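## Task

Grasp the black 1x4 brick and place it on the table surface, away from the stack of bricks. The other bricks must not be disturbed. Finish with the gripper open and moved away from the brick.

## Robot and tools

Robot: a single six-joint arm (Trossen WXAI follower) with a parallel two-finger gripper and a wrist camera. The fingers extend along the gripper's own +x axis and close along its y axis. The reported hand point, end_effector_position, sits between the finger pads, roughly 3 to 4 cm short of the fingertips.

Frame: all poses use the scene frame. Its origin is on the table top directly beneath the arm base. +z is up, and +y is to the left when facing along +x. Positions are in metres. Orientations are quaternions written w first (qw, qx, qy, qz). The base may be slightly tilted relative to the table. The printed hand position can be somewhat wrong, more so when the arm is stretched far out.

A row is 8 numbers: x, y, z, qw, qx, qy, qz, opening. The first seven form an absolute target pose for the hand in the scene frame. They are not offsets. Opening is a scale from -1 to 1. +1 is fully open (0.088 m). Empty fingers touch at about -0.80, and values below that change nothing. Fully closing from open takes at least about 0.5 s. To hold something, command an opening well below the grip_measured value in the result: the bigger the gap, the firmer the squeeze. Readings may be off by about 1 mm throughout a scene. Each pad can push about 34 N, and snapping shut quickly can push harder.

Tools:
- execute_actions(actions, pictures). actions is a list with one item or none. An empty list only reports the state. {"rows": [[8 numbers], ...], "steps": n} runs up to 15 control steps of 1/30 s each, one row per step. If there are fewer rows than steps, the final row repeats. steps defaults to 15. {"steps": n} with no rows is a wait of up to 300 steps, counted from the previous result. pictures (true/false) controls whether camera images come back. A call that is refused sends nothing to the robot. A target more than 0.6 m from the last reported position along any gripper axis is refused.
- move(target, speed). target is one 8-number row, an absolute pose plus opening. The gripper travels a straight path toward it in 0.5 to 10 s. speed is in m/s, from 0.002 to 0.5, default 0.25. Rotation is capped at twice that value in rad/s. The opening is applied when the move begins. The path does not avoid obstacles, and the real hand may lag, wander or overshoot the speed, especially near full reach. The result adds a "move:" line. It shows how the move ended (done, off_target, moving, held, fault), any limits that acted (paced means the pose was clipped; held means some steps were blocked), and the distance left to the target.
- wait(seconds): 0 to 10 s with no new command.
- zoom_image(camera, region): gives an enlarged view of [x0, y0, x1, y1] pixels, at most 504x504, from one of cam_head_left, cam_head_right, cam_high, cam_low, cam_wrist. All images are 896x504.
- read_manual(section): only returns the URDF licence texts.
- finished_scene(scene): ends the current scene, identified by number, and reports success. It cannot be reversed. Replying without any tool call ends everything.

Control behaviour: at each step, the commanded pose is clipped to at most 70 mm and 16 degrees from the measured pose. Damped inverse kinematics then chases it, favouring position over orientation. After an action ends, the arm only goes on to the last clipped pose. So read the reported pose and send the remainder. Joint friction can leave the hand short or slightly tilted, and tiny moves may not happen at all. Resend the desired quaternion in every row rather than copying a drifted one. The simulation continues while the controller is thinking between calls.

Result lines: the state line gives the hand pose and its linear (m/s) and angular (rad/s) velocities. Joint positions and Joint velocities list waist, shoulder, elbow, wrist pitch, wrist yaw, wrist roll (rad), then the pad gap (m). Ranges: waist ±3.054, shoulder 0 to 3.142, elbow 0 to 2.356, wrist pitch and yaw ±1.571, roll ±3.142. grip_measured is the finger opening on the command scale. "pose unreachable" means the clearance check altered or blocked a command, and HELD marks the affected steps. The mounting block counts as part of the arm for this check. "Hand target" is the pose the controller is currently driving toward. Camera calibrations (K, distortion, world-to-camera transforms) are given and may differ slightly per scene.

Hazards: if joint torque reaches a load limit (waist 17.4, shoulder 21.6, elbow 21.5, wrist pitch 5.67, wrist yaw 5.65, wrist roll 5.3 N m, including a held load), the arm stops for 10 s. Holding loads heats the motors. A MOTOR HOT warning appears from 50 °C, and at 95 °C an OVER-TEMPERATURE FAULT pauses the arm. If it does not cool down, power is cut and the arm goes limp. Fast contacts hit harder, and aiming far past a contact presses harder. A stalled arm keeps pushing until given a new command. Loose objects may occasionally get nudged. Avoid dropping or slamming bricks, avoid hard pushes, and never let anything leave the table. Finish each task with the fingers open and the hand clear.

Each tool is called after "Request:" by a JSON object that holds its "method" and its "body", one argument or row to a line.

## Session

Request:
{"method": "execute_actions", "body": {
  "actions": []
}}

Scene clock: 0.00 s of 4185.00 s.
end_effector_position=(+0.5214, +0.0895, +0.2582) grip_measured=+0.854 end_effector_quat_wxyz=(+0.868, -0.219, +0.125, +0.429) end_effector_velocity=(-0.001, -0.002, -0.002) end_effector_angular_velocity=(+0.004, +0.014, -0.015)
Joint positions: [-0.143  1.676  1.484  0.019 -1.107 -0.472  0.081]
Joint velocities: [-0.002 -0.002 -0.007 -0.007  0.007  0.007 -0.   ]
Motor temperatures (°C, as the motors report them): [26 26 25 25 24 24]
Heat: hottest waist 26 °C (+0.0 °C/min).
Hand target: +0.521, +0.090, +0.258; +0.868, -0.219, +0.125, +0.428
camera_calibration (this result's frames):
cam_wrist: T_world_to_cam=[[0.820349, -0.501826, 0.274222, -0.442438], [-0.226626, -0.725546, -0.649787, 0.379255], [0.525041, 0.470906, -0.708928, -0.0568628], [0, 0, 0, 1]] pos_world=[0.478758, 0.0799175, 0.32745]

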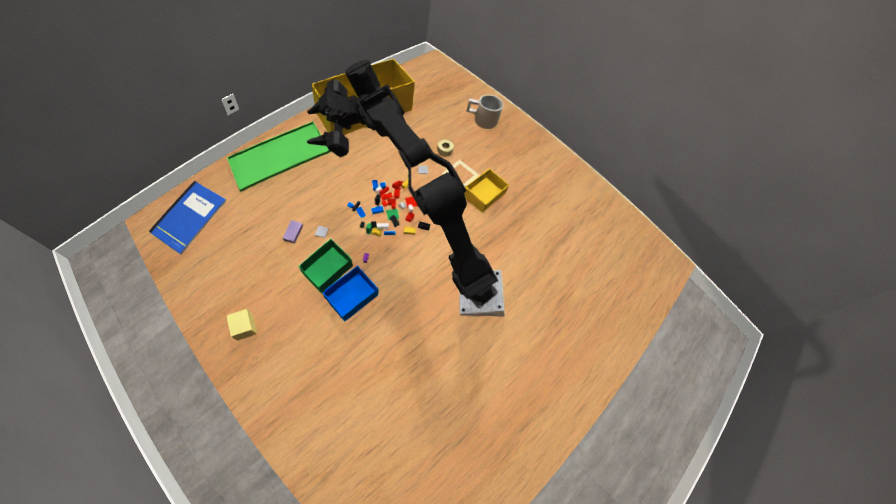

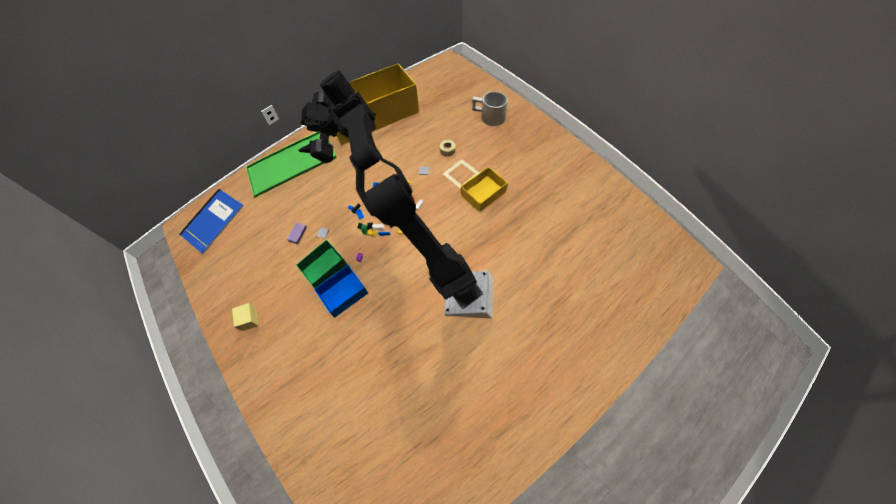

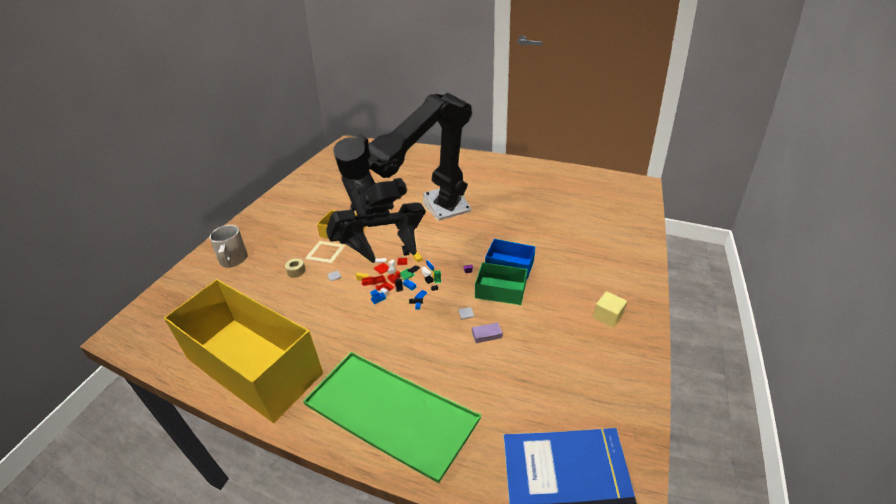

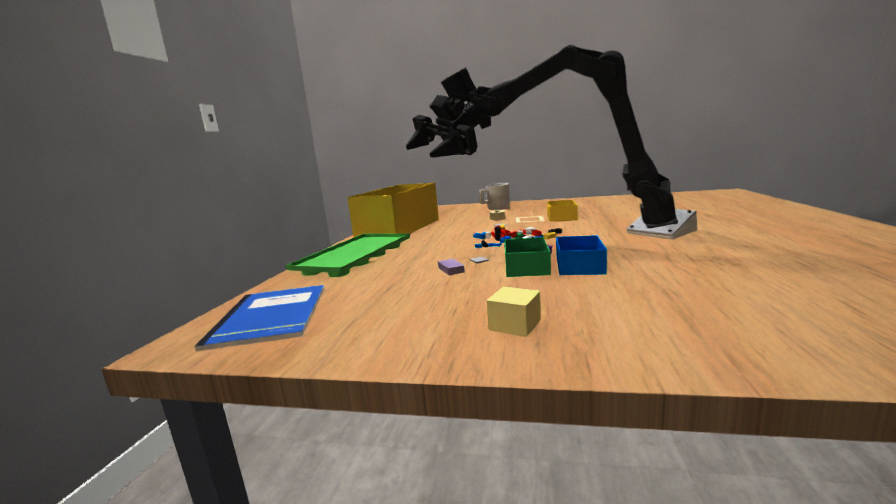

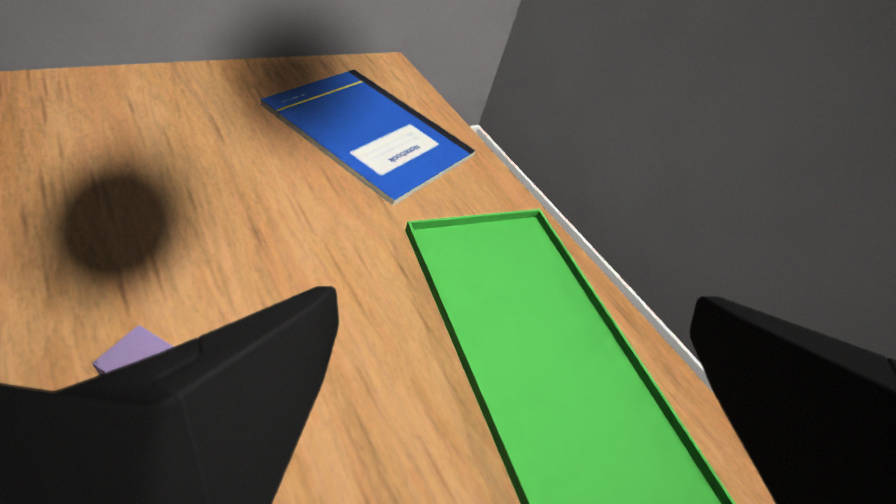

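Request:
{"method": "move", "body": {
  "target": [0.39,0.05,0.18,0.707,0,0.707,0,0.85],
  "speed": 0.4
}}

Request:
{"method": "zoom_image", "body": {
  "camera": "cam_high",
  "region": [345,240,465,320]
}}

Scene clock: 5.90 s of 4185.00 s.
end_effector_position=(+0.3879, +0.0496, +0.1817) grip_measured=+0.850 end_effector_quat_wxyz=(+0.709, -0.001, +0.706, +0.003) end_effector_velocity=(-0.003, +0.002, +0.003) end_effector_angular_velocity=(+0.021, +0.008, -0.017)
Joint positions: [ 0.004  1.712  1.817 -1.464 -0.273 -0.093  0.081]
Joint velocities: [-0.007 -0.002  0.007 -0.022 -0.022  0.007 -0.   ]
Motor temperatures (°C, as the motors report them): [26 27 26 26 24 24]
Heat: hottest shoulder 27 °C (+10.2 °C/min).
Hand target: +0.390, +0.049, +0.180; +0.707, -0.001, +0.707, +0.001
Off the commanded pose: 0.003 m, 0 deg.
move: done
camera_calibration (this result's frames):
cam_wrist: T_world_to_cam=[[0.0246749, -0.998911, -0.0395856, 0.0583434], [-0.928444, -0.0375796, 0.369566, 0.323238], [-0.370651, 0.0276341, -0.928361, 0.387113], [0, 0, 0, 1]] pos_world=[0.442153, 0.0597295, 0.242233]

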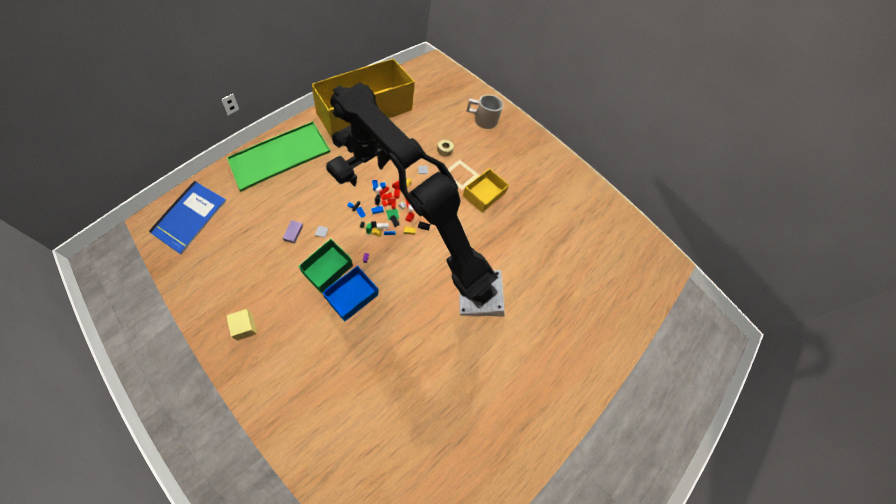

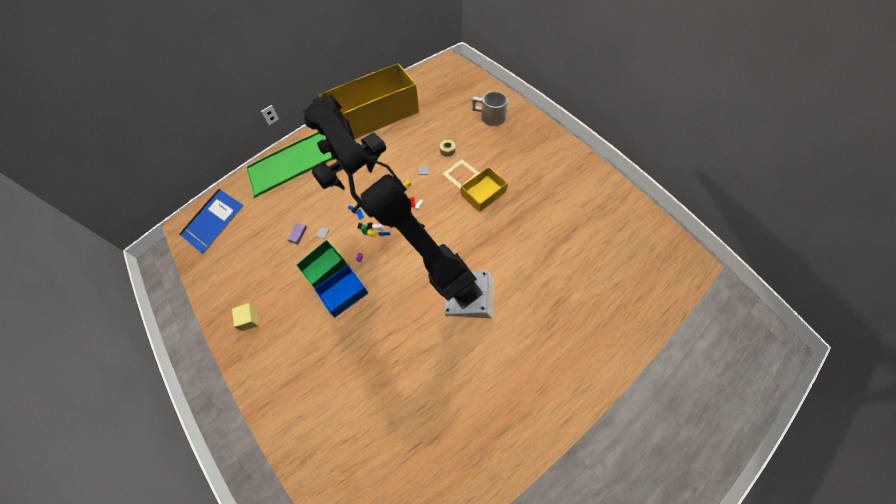

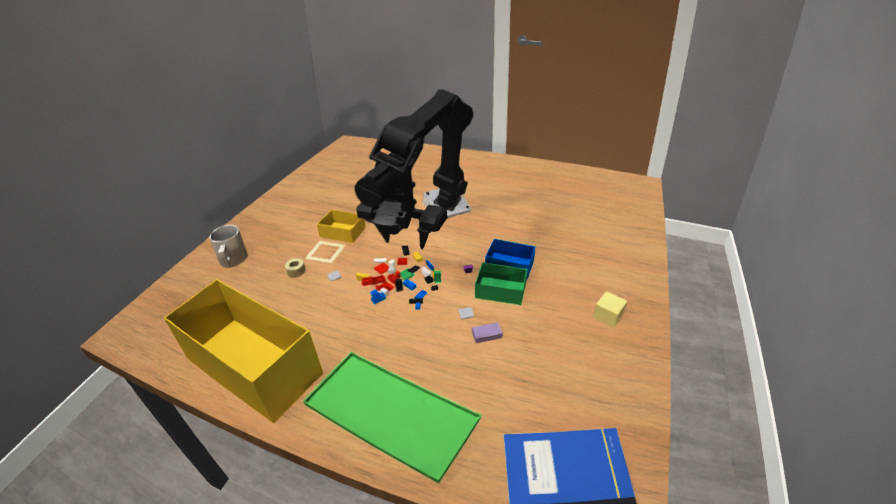

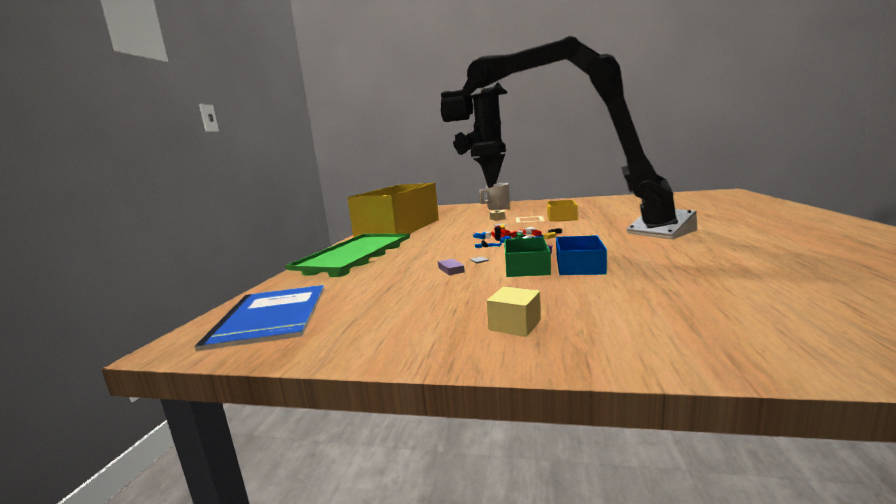

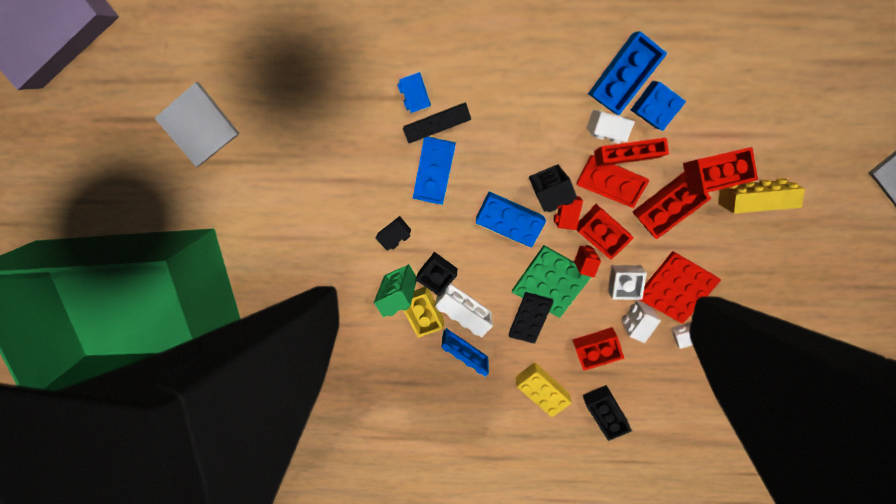

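Region (345, 240, 465, 320) of cam_high's 896x504 image, scaled by 4.200, with more detail than that image has.

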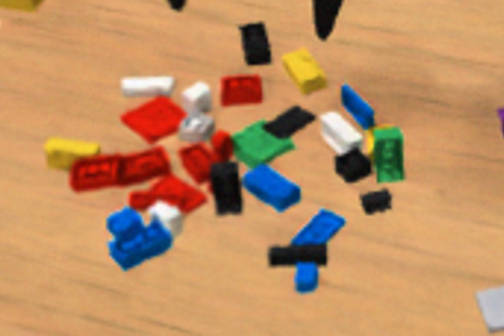

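Request:
{"method": "move", "body": {
  "target": [0.412,0.075,0.062,0.693,-0.141,0.693,0.141,0.12]
}}

Scene clock: 10.33 s of 4185.00 s.
end_effector_position=(+0.4139, +0.0768, +0.0690) grip_measured=+0.120 end_effector_quat_wxyz=(+0.700, -0.140, +0.686, +0.141) end_effector_velocity=(+0.001, -0.002, +0.001) end_effector_angular_velocity=(-0.008, -0.008, +0.021)
Joint positions: [ 0.168  1.819  1.563 -1.045 -0.236 -0.318  0.045]
Joint velocities: [-0.002 -0.002 -0.002  0.007  0.007 -0.022 -0.   ]
Motor temperatures (°C, as the motors report them): [26 27 26 26 24 24]
Heat: hottest shoulder 27 °C (+5.8 °C/min).
Hand target: +0.411, +0.075, +0.062; +0.693, -0.141, +0.693, +0.141
Off the commanded pose: 0.007 m, 1 deg.
move: done
camera_calibration (this result's frames):
cam_wrist: T_world_to_cam=[[0.406548, -0.913004, -0.0338017, -0.084629], [-0.848662, -0.391082, 0.356127, 0.385104], [-0.338365, -0.116097, -0.933826, 0.289398], [0, 0, 0, 1]] pos_world=[0.459151, 0.106939, 0.130241]

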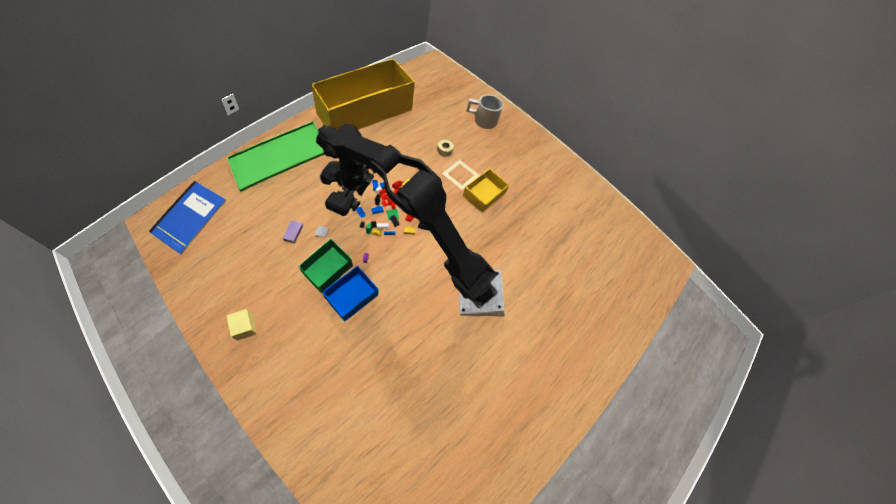

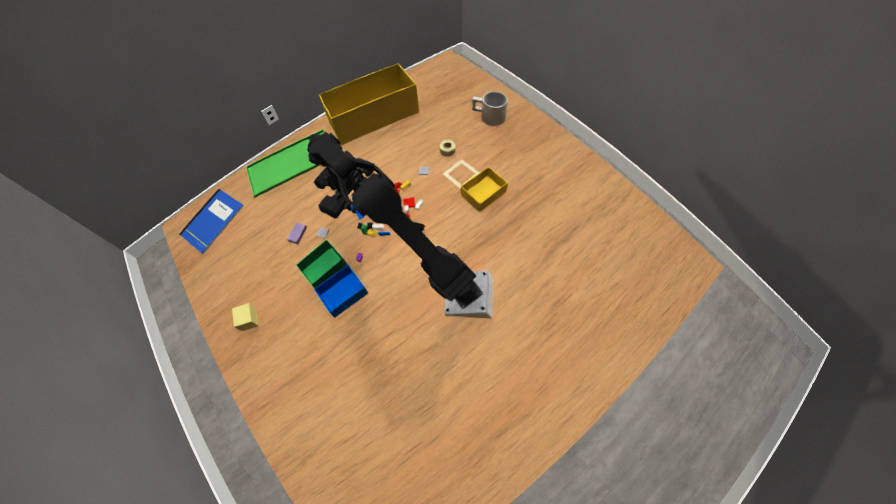

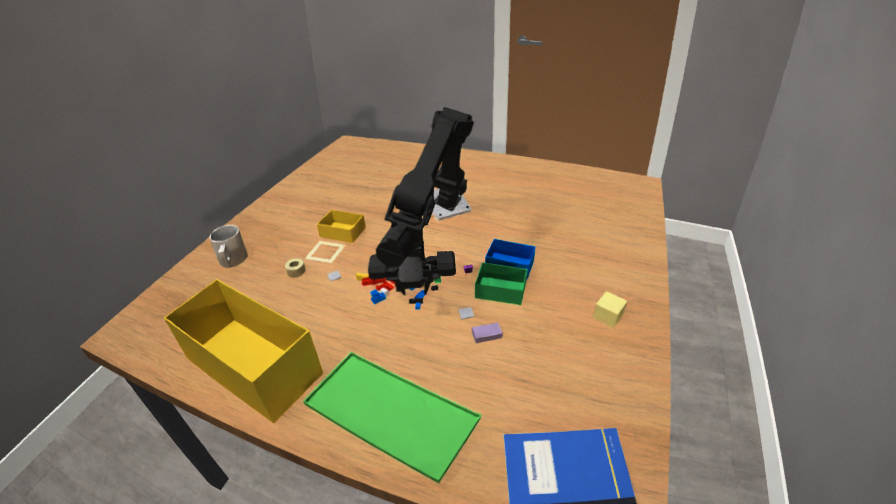

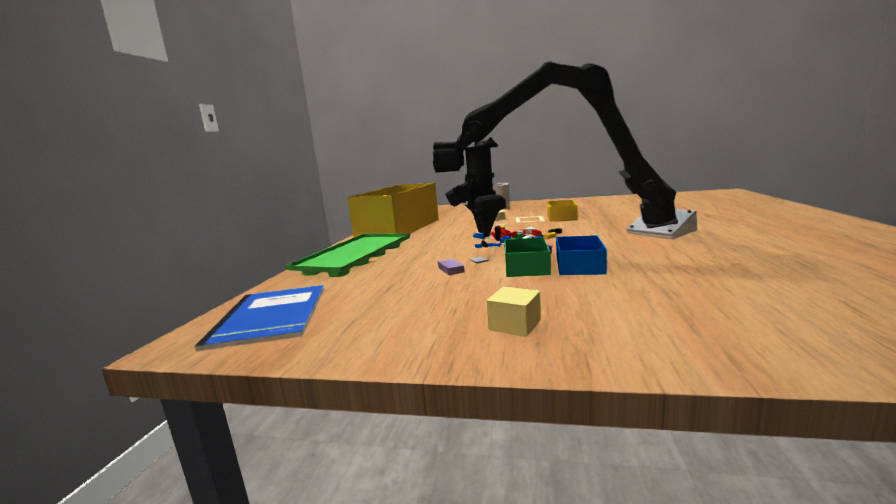

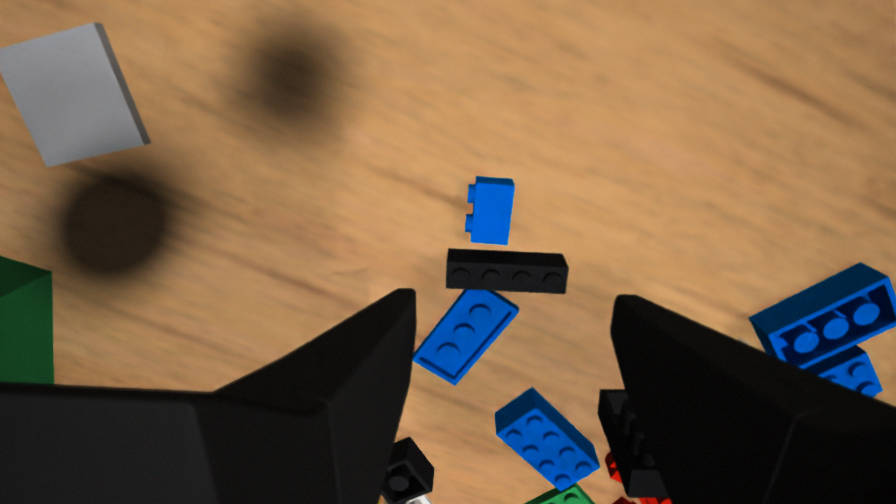

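Request:
{"method": "move", "body": {
  "target": [0.414,0.076,0.037,0.693,-0.141,0.693,0.141,0.05],
  "speed": 0.05
}}

Scene clock: 13.70 s of 4185.00 s.
end_effector_position=(+0.4173, +0.0776, +0.0444) grip_measured=+0.050 end_effector_quat_wxyz=(+0.700, -0.143, +0.685, +0.143) end_effector_velocity=(+0.004, +0.002, -0.002) end_effector_angular_velocity=(+0.010, -0.015, -0.001)
Joint positions: [ 0.185  1.858  1.523 -0.962 -0.231 -0.31   0.041]
Joint velocities: [ 0.002  0.002 -0.002  0.022 -0.007  0.007 -0.   ]
Motor temperatures (°C, as the motors report them): [26 28 26 26 24 24]
Heat: hottest shoulder 28 °C (+8.8 °C/min).
Hand target: +0.414, +0.076, +0.037; +0.693, -0.141, +0.693, +0.141
Off the commanded pose: 0.008 m, 1 deg.
move: done
camera_calibration (this result's frames):
cam_wrist: T_world_to_cam=[[0.414058, -0.909649, -0.033091, -0.0896113], [-0.845965, -0.397981, 0.354901, 0.39649], [-0.336005, -0.118956, -0.934318, 0.266936], [0, 0, 0, 1]] pos_world=[0.462213, 0.108034, 0.105723]

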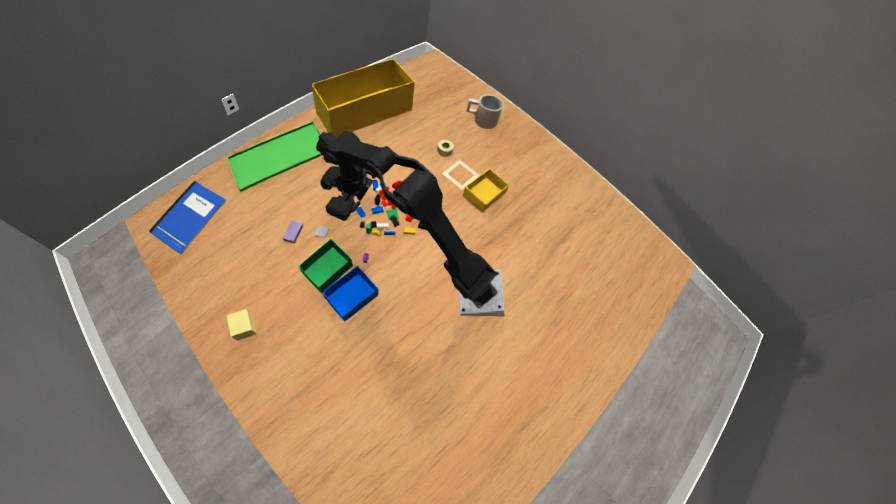

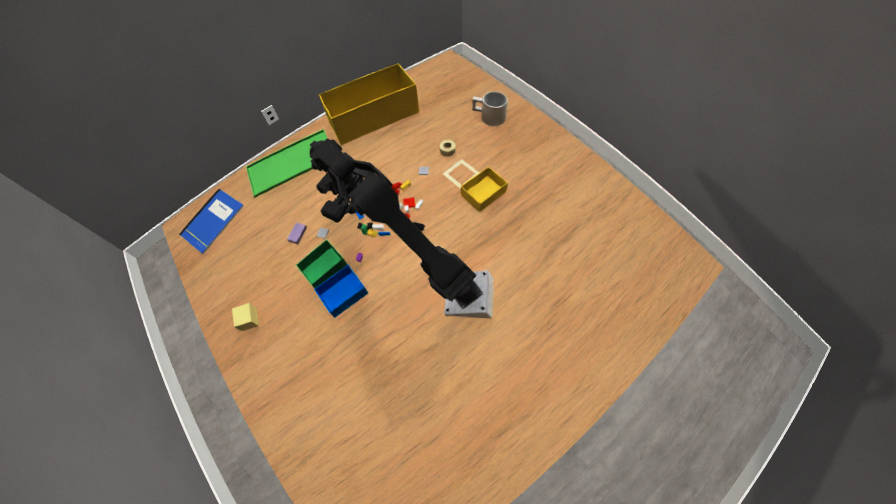

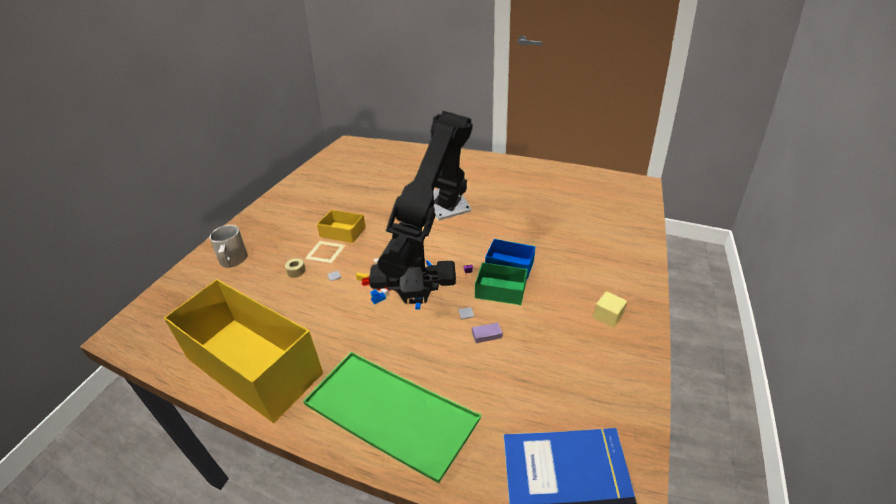

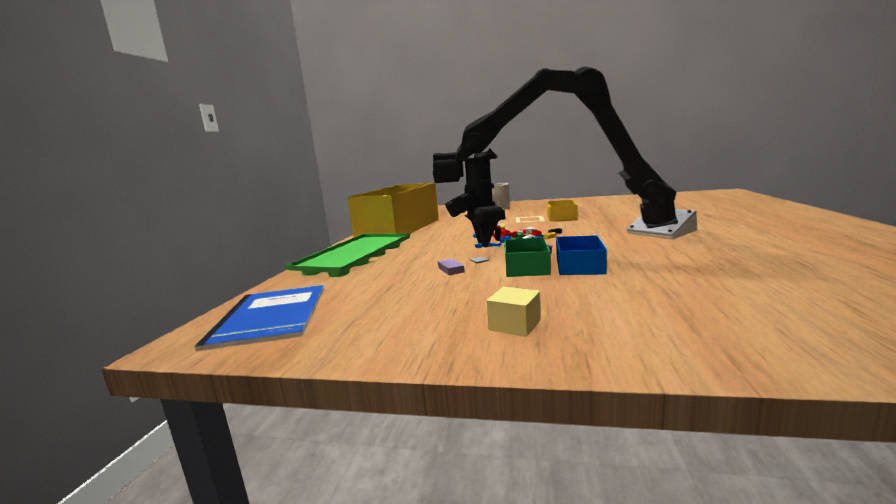

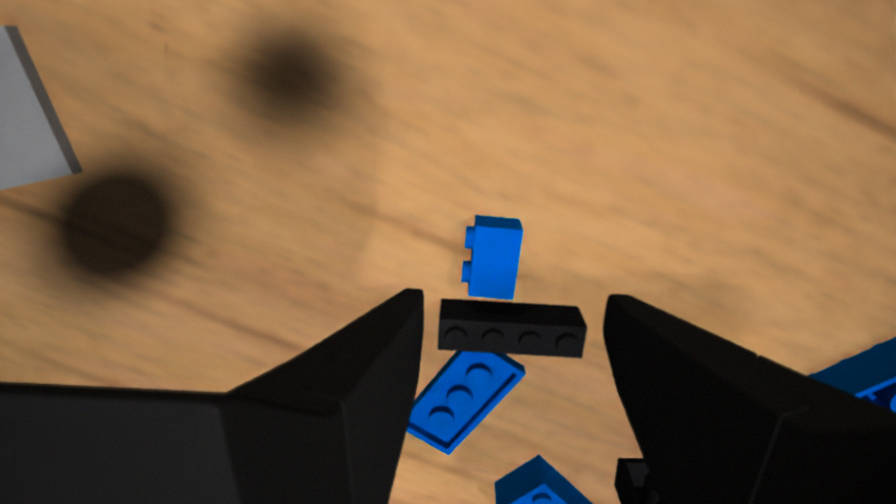

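Request:
{"method": "execute_actions", "body": {
  "actions": [
    {"rows":[[0.414,0.076,0.036,0.693,-0.141,0.693,0.141,-0.05],[0.414,0.076,0.036,0.693,-0.141,0.693,0.141,-0.1],[0.414,0.076,0.036,0.693,-0.141,0.693,0.141,-0.3]]}
  ],
  "pictures": false
}}

Request:
{"method": "move", "body": {
  "target": [0.418,0.078,0.115,0.693,-0.141,0.693,0.141,-0.3],
  "speed": 0.12
}}

Request:
{"method": "move", "body": {
  "target": [0.185,0.065,0.1,0.693,-0.141,0.693,0.141,-0.3]
}}

Scene clock: 24.40 s of 4185.00 s.
end_effector_position=(+0.4175, +0.0776, +0.0433) grip_measured=-0.154 end_effector_quat_wxyz=(+0.700, -0.143, +0.685, +0.143) end_effector_velocity=(-0.002, -0.000, +0.000) end_effector_angular_velocity=(-0.008, +0.007, +0.008)
Joint positions: [ 0.185  1.86   1.521 -0.957 -0.231 -0.309  0.031]
Joint velocities: [ 0.002 -0.002 -0.002 -0.007  0.007 -0.007 -0.   ]
Motor temperatures (°C, as the motors report them): [26 29 27 26 24 24]
Heat: hottest shoulder 29 °C (+7.4 °C/min).
Hand target: +0.414, +0.076, +0.036; +0.693, -0.141, +0.693, +0.141
Off the commanded pose: 0.008 m, 1 deg.
Steps of this call (steps 1 to 306: nothing new was sent; steps 307 to 321: all 15 steps of this action). Readings (end_effector_position):
307: (+0.4169, +0.0774, +0.0435)
308: (+0.4172, +0.0774, +0.0435)
310: (+0.4174, +0.0776, +0.0434)
314: (+0.4176, +0.0776, +0.0435)
321: the state above

Scene clock: 25.70 s of 4185.00 s.
end_effector_position=(+0.4157, +0.0769, +0.1081) grip_measured=-0.154 end_effector_quat_wxyz=(+0.686, -0.139, +0.700, +0.139) end_effector_velocity=(-0.002, +0.001, +0.003) end_effector_angular_velocity=(+0.020, +0.011, -0.003)
Joint positions: [ 0.145  1.833  1.738 -1.251 -0.235 -0.348  0.031]
Joint velocities: [-0.007  0.002  0.012 -0.022 -0.022 -0.007  0.   ]
Motor temperatures (°C, as the motors report them): [26 30 27 26 24 24]
Heat: hottest shoulder 30 °C (+9.3 °C/min).
Hand target: +0.418, +0.078, +0.115; +0.693, -0.141, +0.693, +0.141
Off the commanded pose: 0.007 m, 1 deg.
move: done
camera_calibration (this result's frames):
cam_wrist: T_world_to_cam=[[0.402434, -0.914535, -0.0409012, -0.0814071], [-0.835744, -0.385263, 0.391285, 0.363107], [-0.373602, -0.123284, -0.91936, 0.340168], [0, 0, 0, 1]] pos_world=[0.463313, 0.107379, 0.167329]

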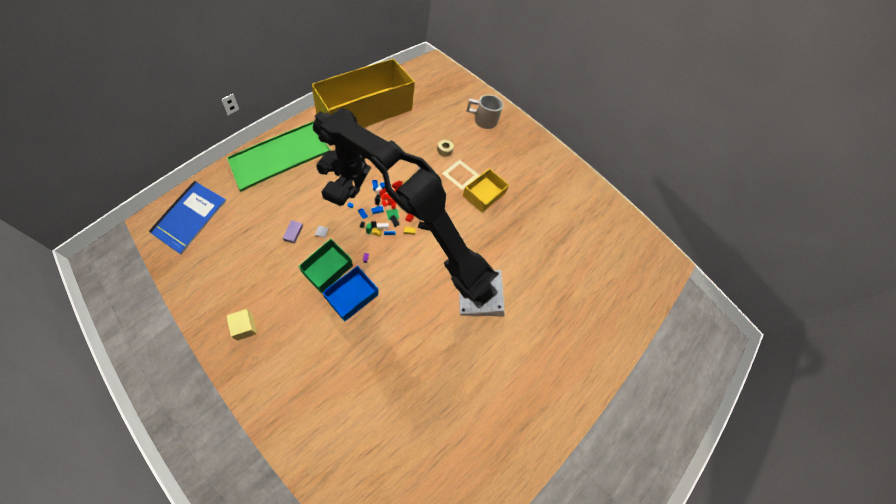

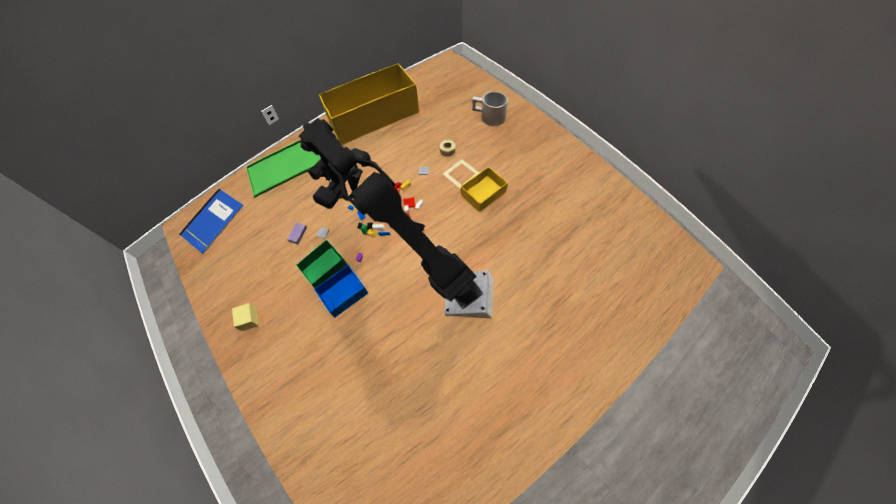

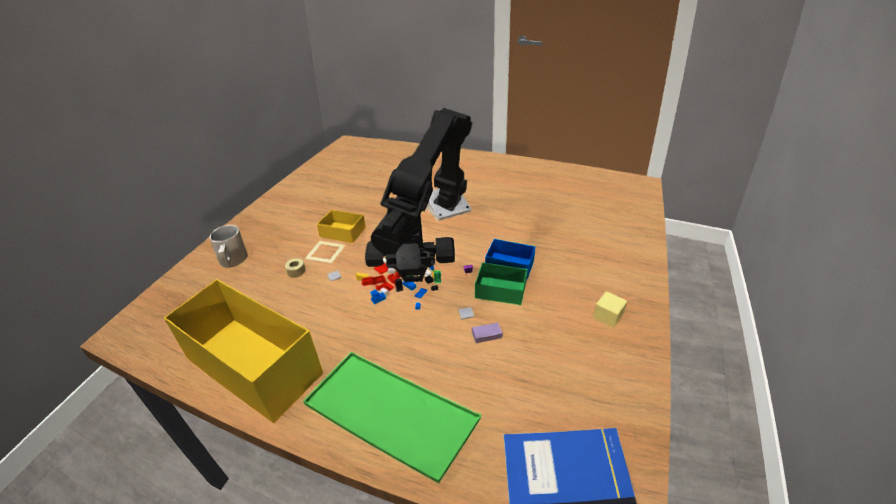

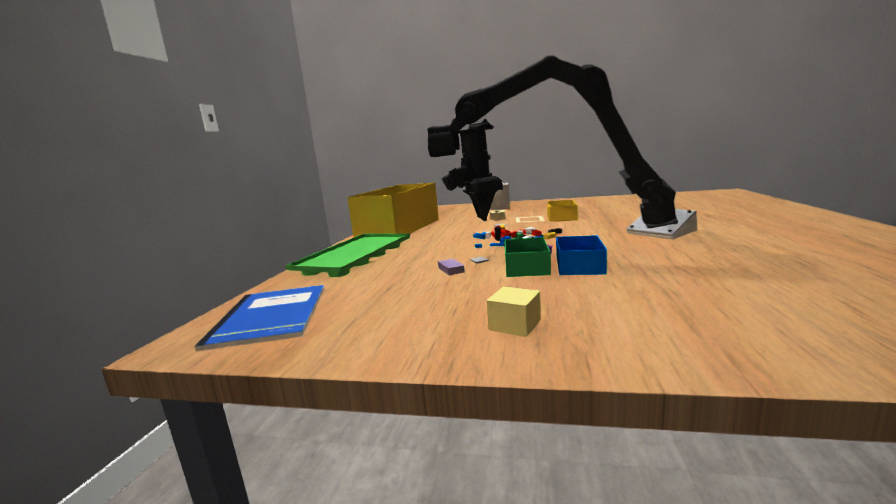

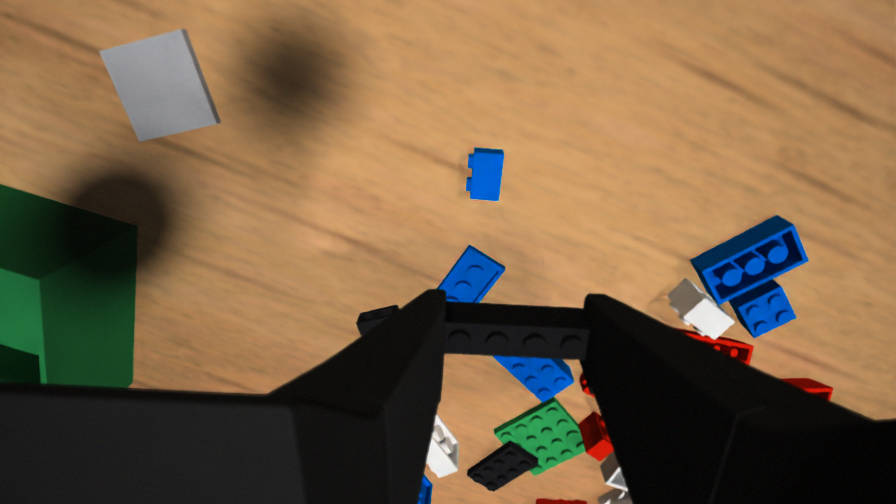

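Scene clock: 27.23 s of 4185.00 s.
end_effector_position=(+0.1884, +0.0635, +0.1019) grip_measured=-0.154 end_effector_quat_wxyz=(+0.695, -0.143, +0.691, +0.141) end_effector_velocity=(-0.003, -0.000, +0.000) end_effector_angular_velocity=(+0.005, +0.001, -0.000)
Joint positions: [ 0.146  0.928  0.758 -1.151 -0.235 -0.348  0.031]
Joint velocities: [-0.007 -0.012 -0.007 -0.007 -0.007 -0.007  0.   ]
Motor temperatures (°C, as the motors report them): [26 30 27 26 24 24]
Heat: hottest shoulder 30 °C (+8.8 °C/min).
Hand target: +0.185, +0.063, +0.100; +0.693, -0.141, +0.693, +0.141
Off the commanded pose: 0.004 m, 0 deg.
move: done
camera_calibration (this result's frames):
cam_wrist: T_world_to_cam=[[0.410235, -0.911405, -0.032383, -0.00495745], [-0.84225, -0.392247, 0.369807, 0.174317], [-0.349746, -0.124433, -0.928544, 0.244439], [0, 0, 0, 1]] pos_world=[0.234344, 0.0942733, 0.162348]

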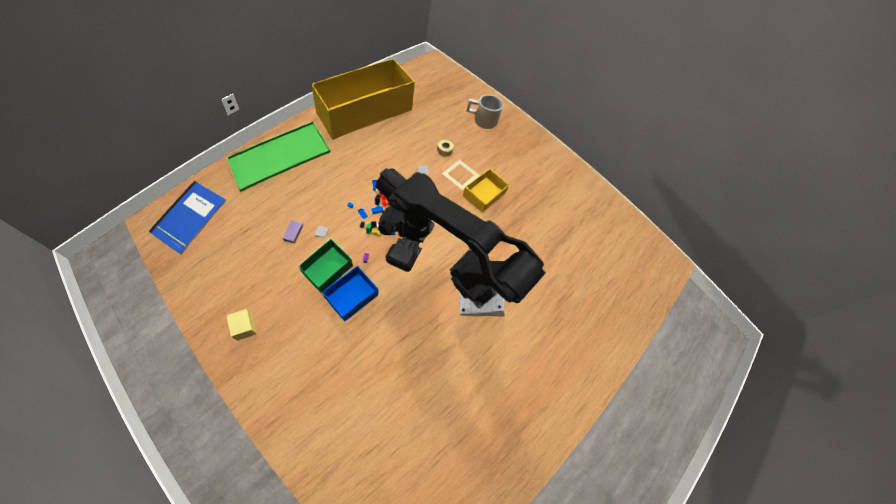

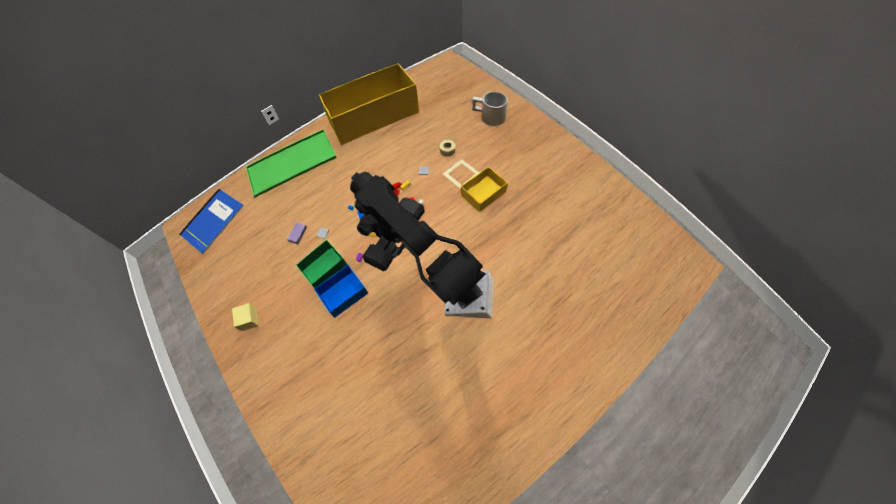

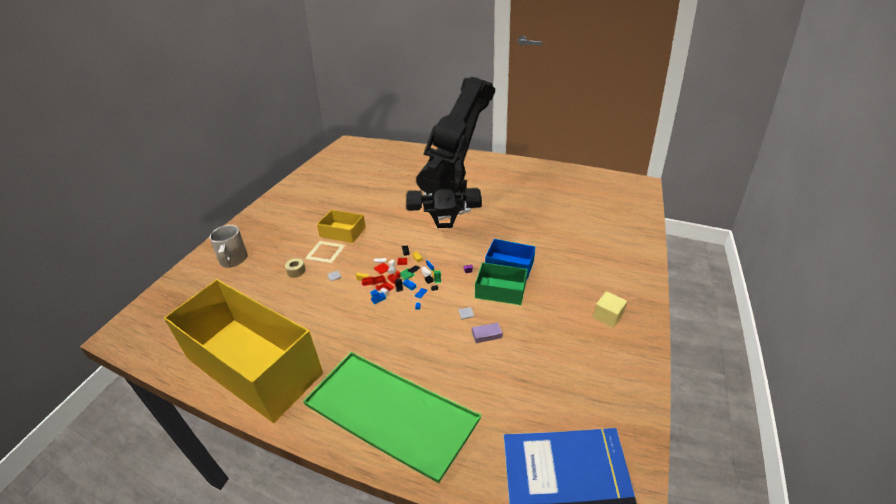

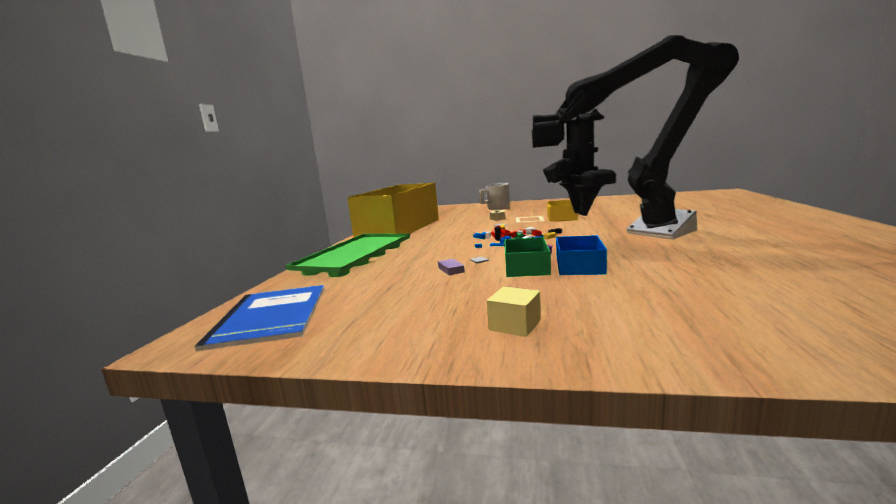

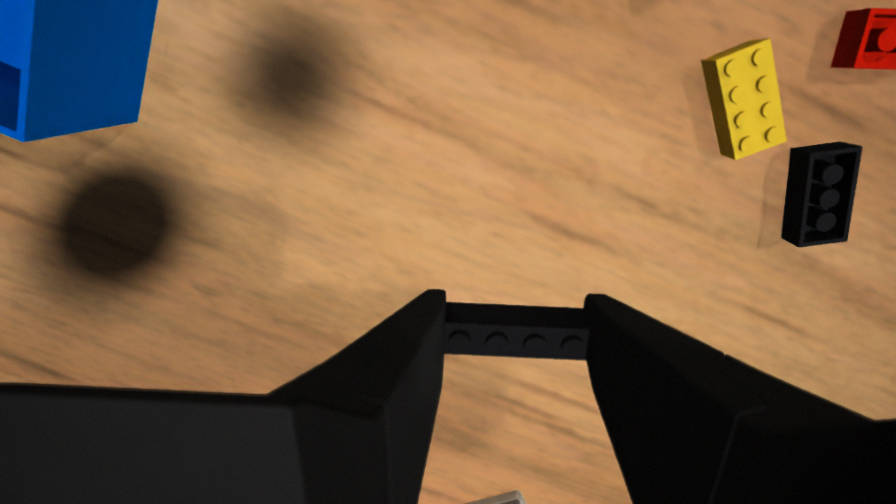

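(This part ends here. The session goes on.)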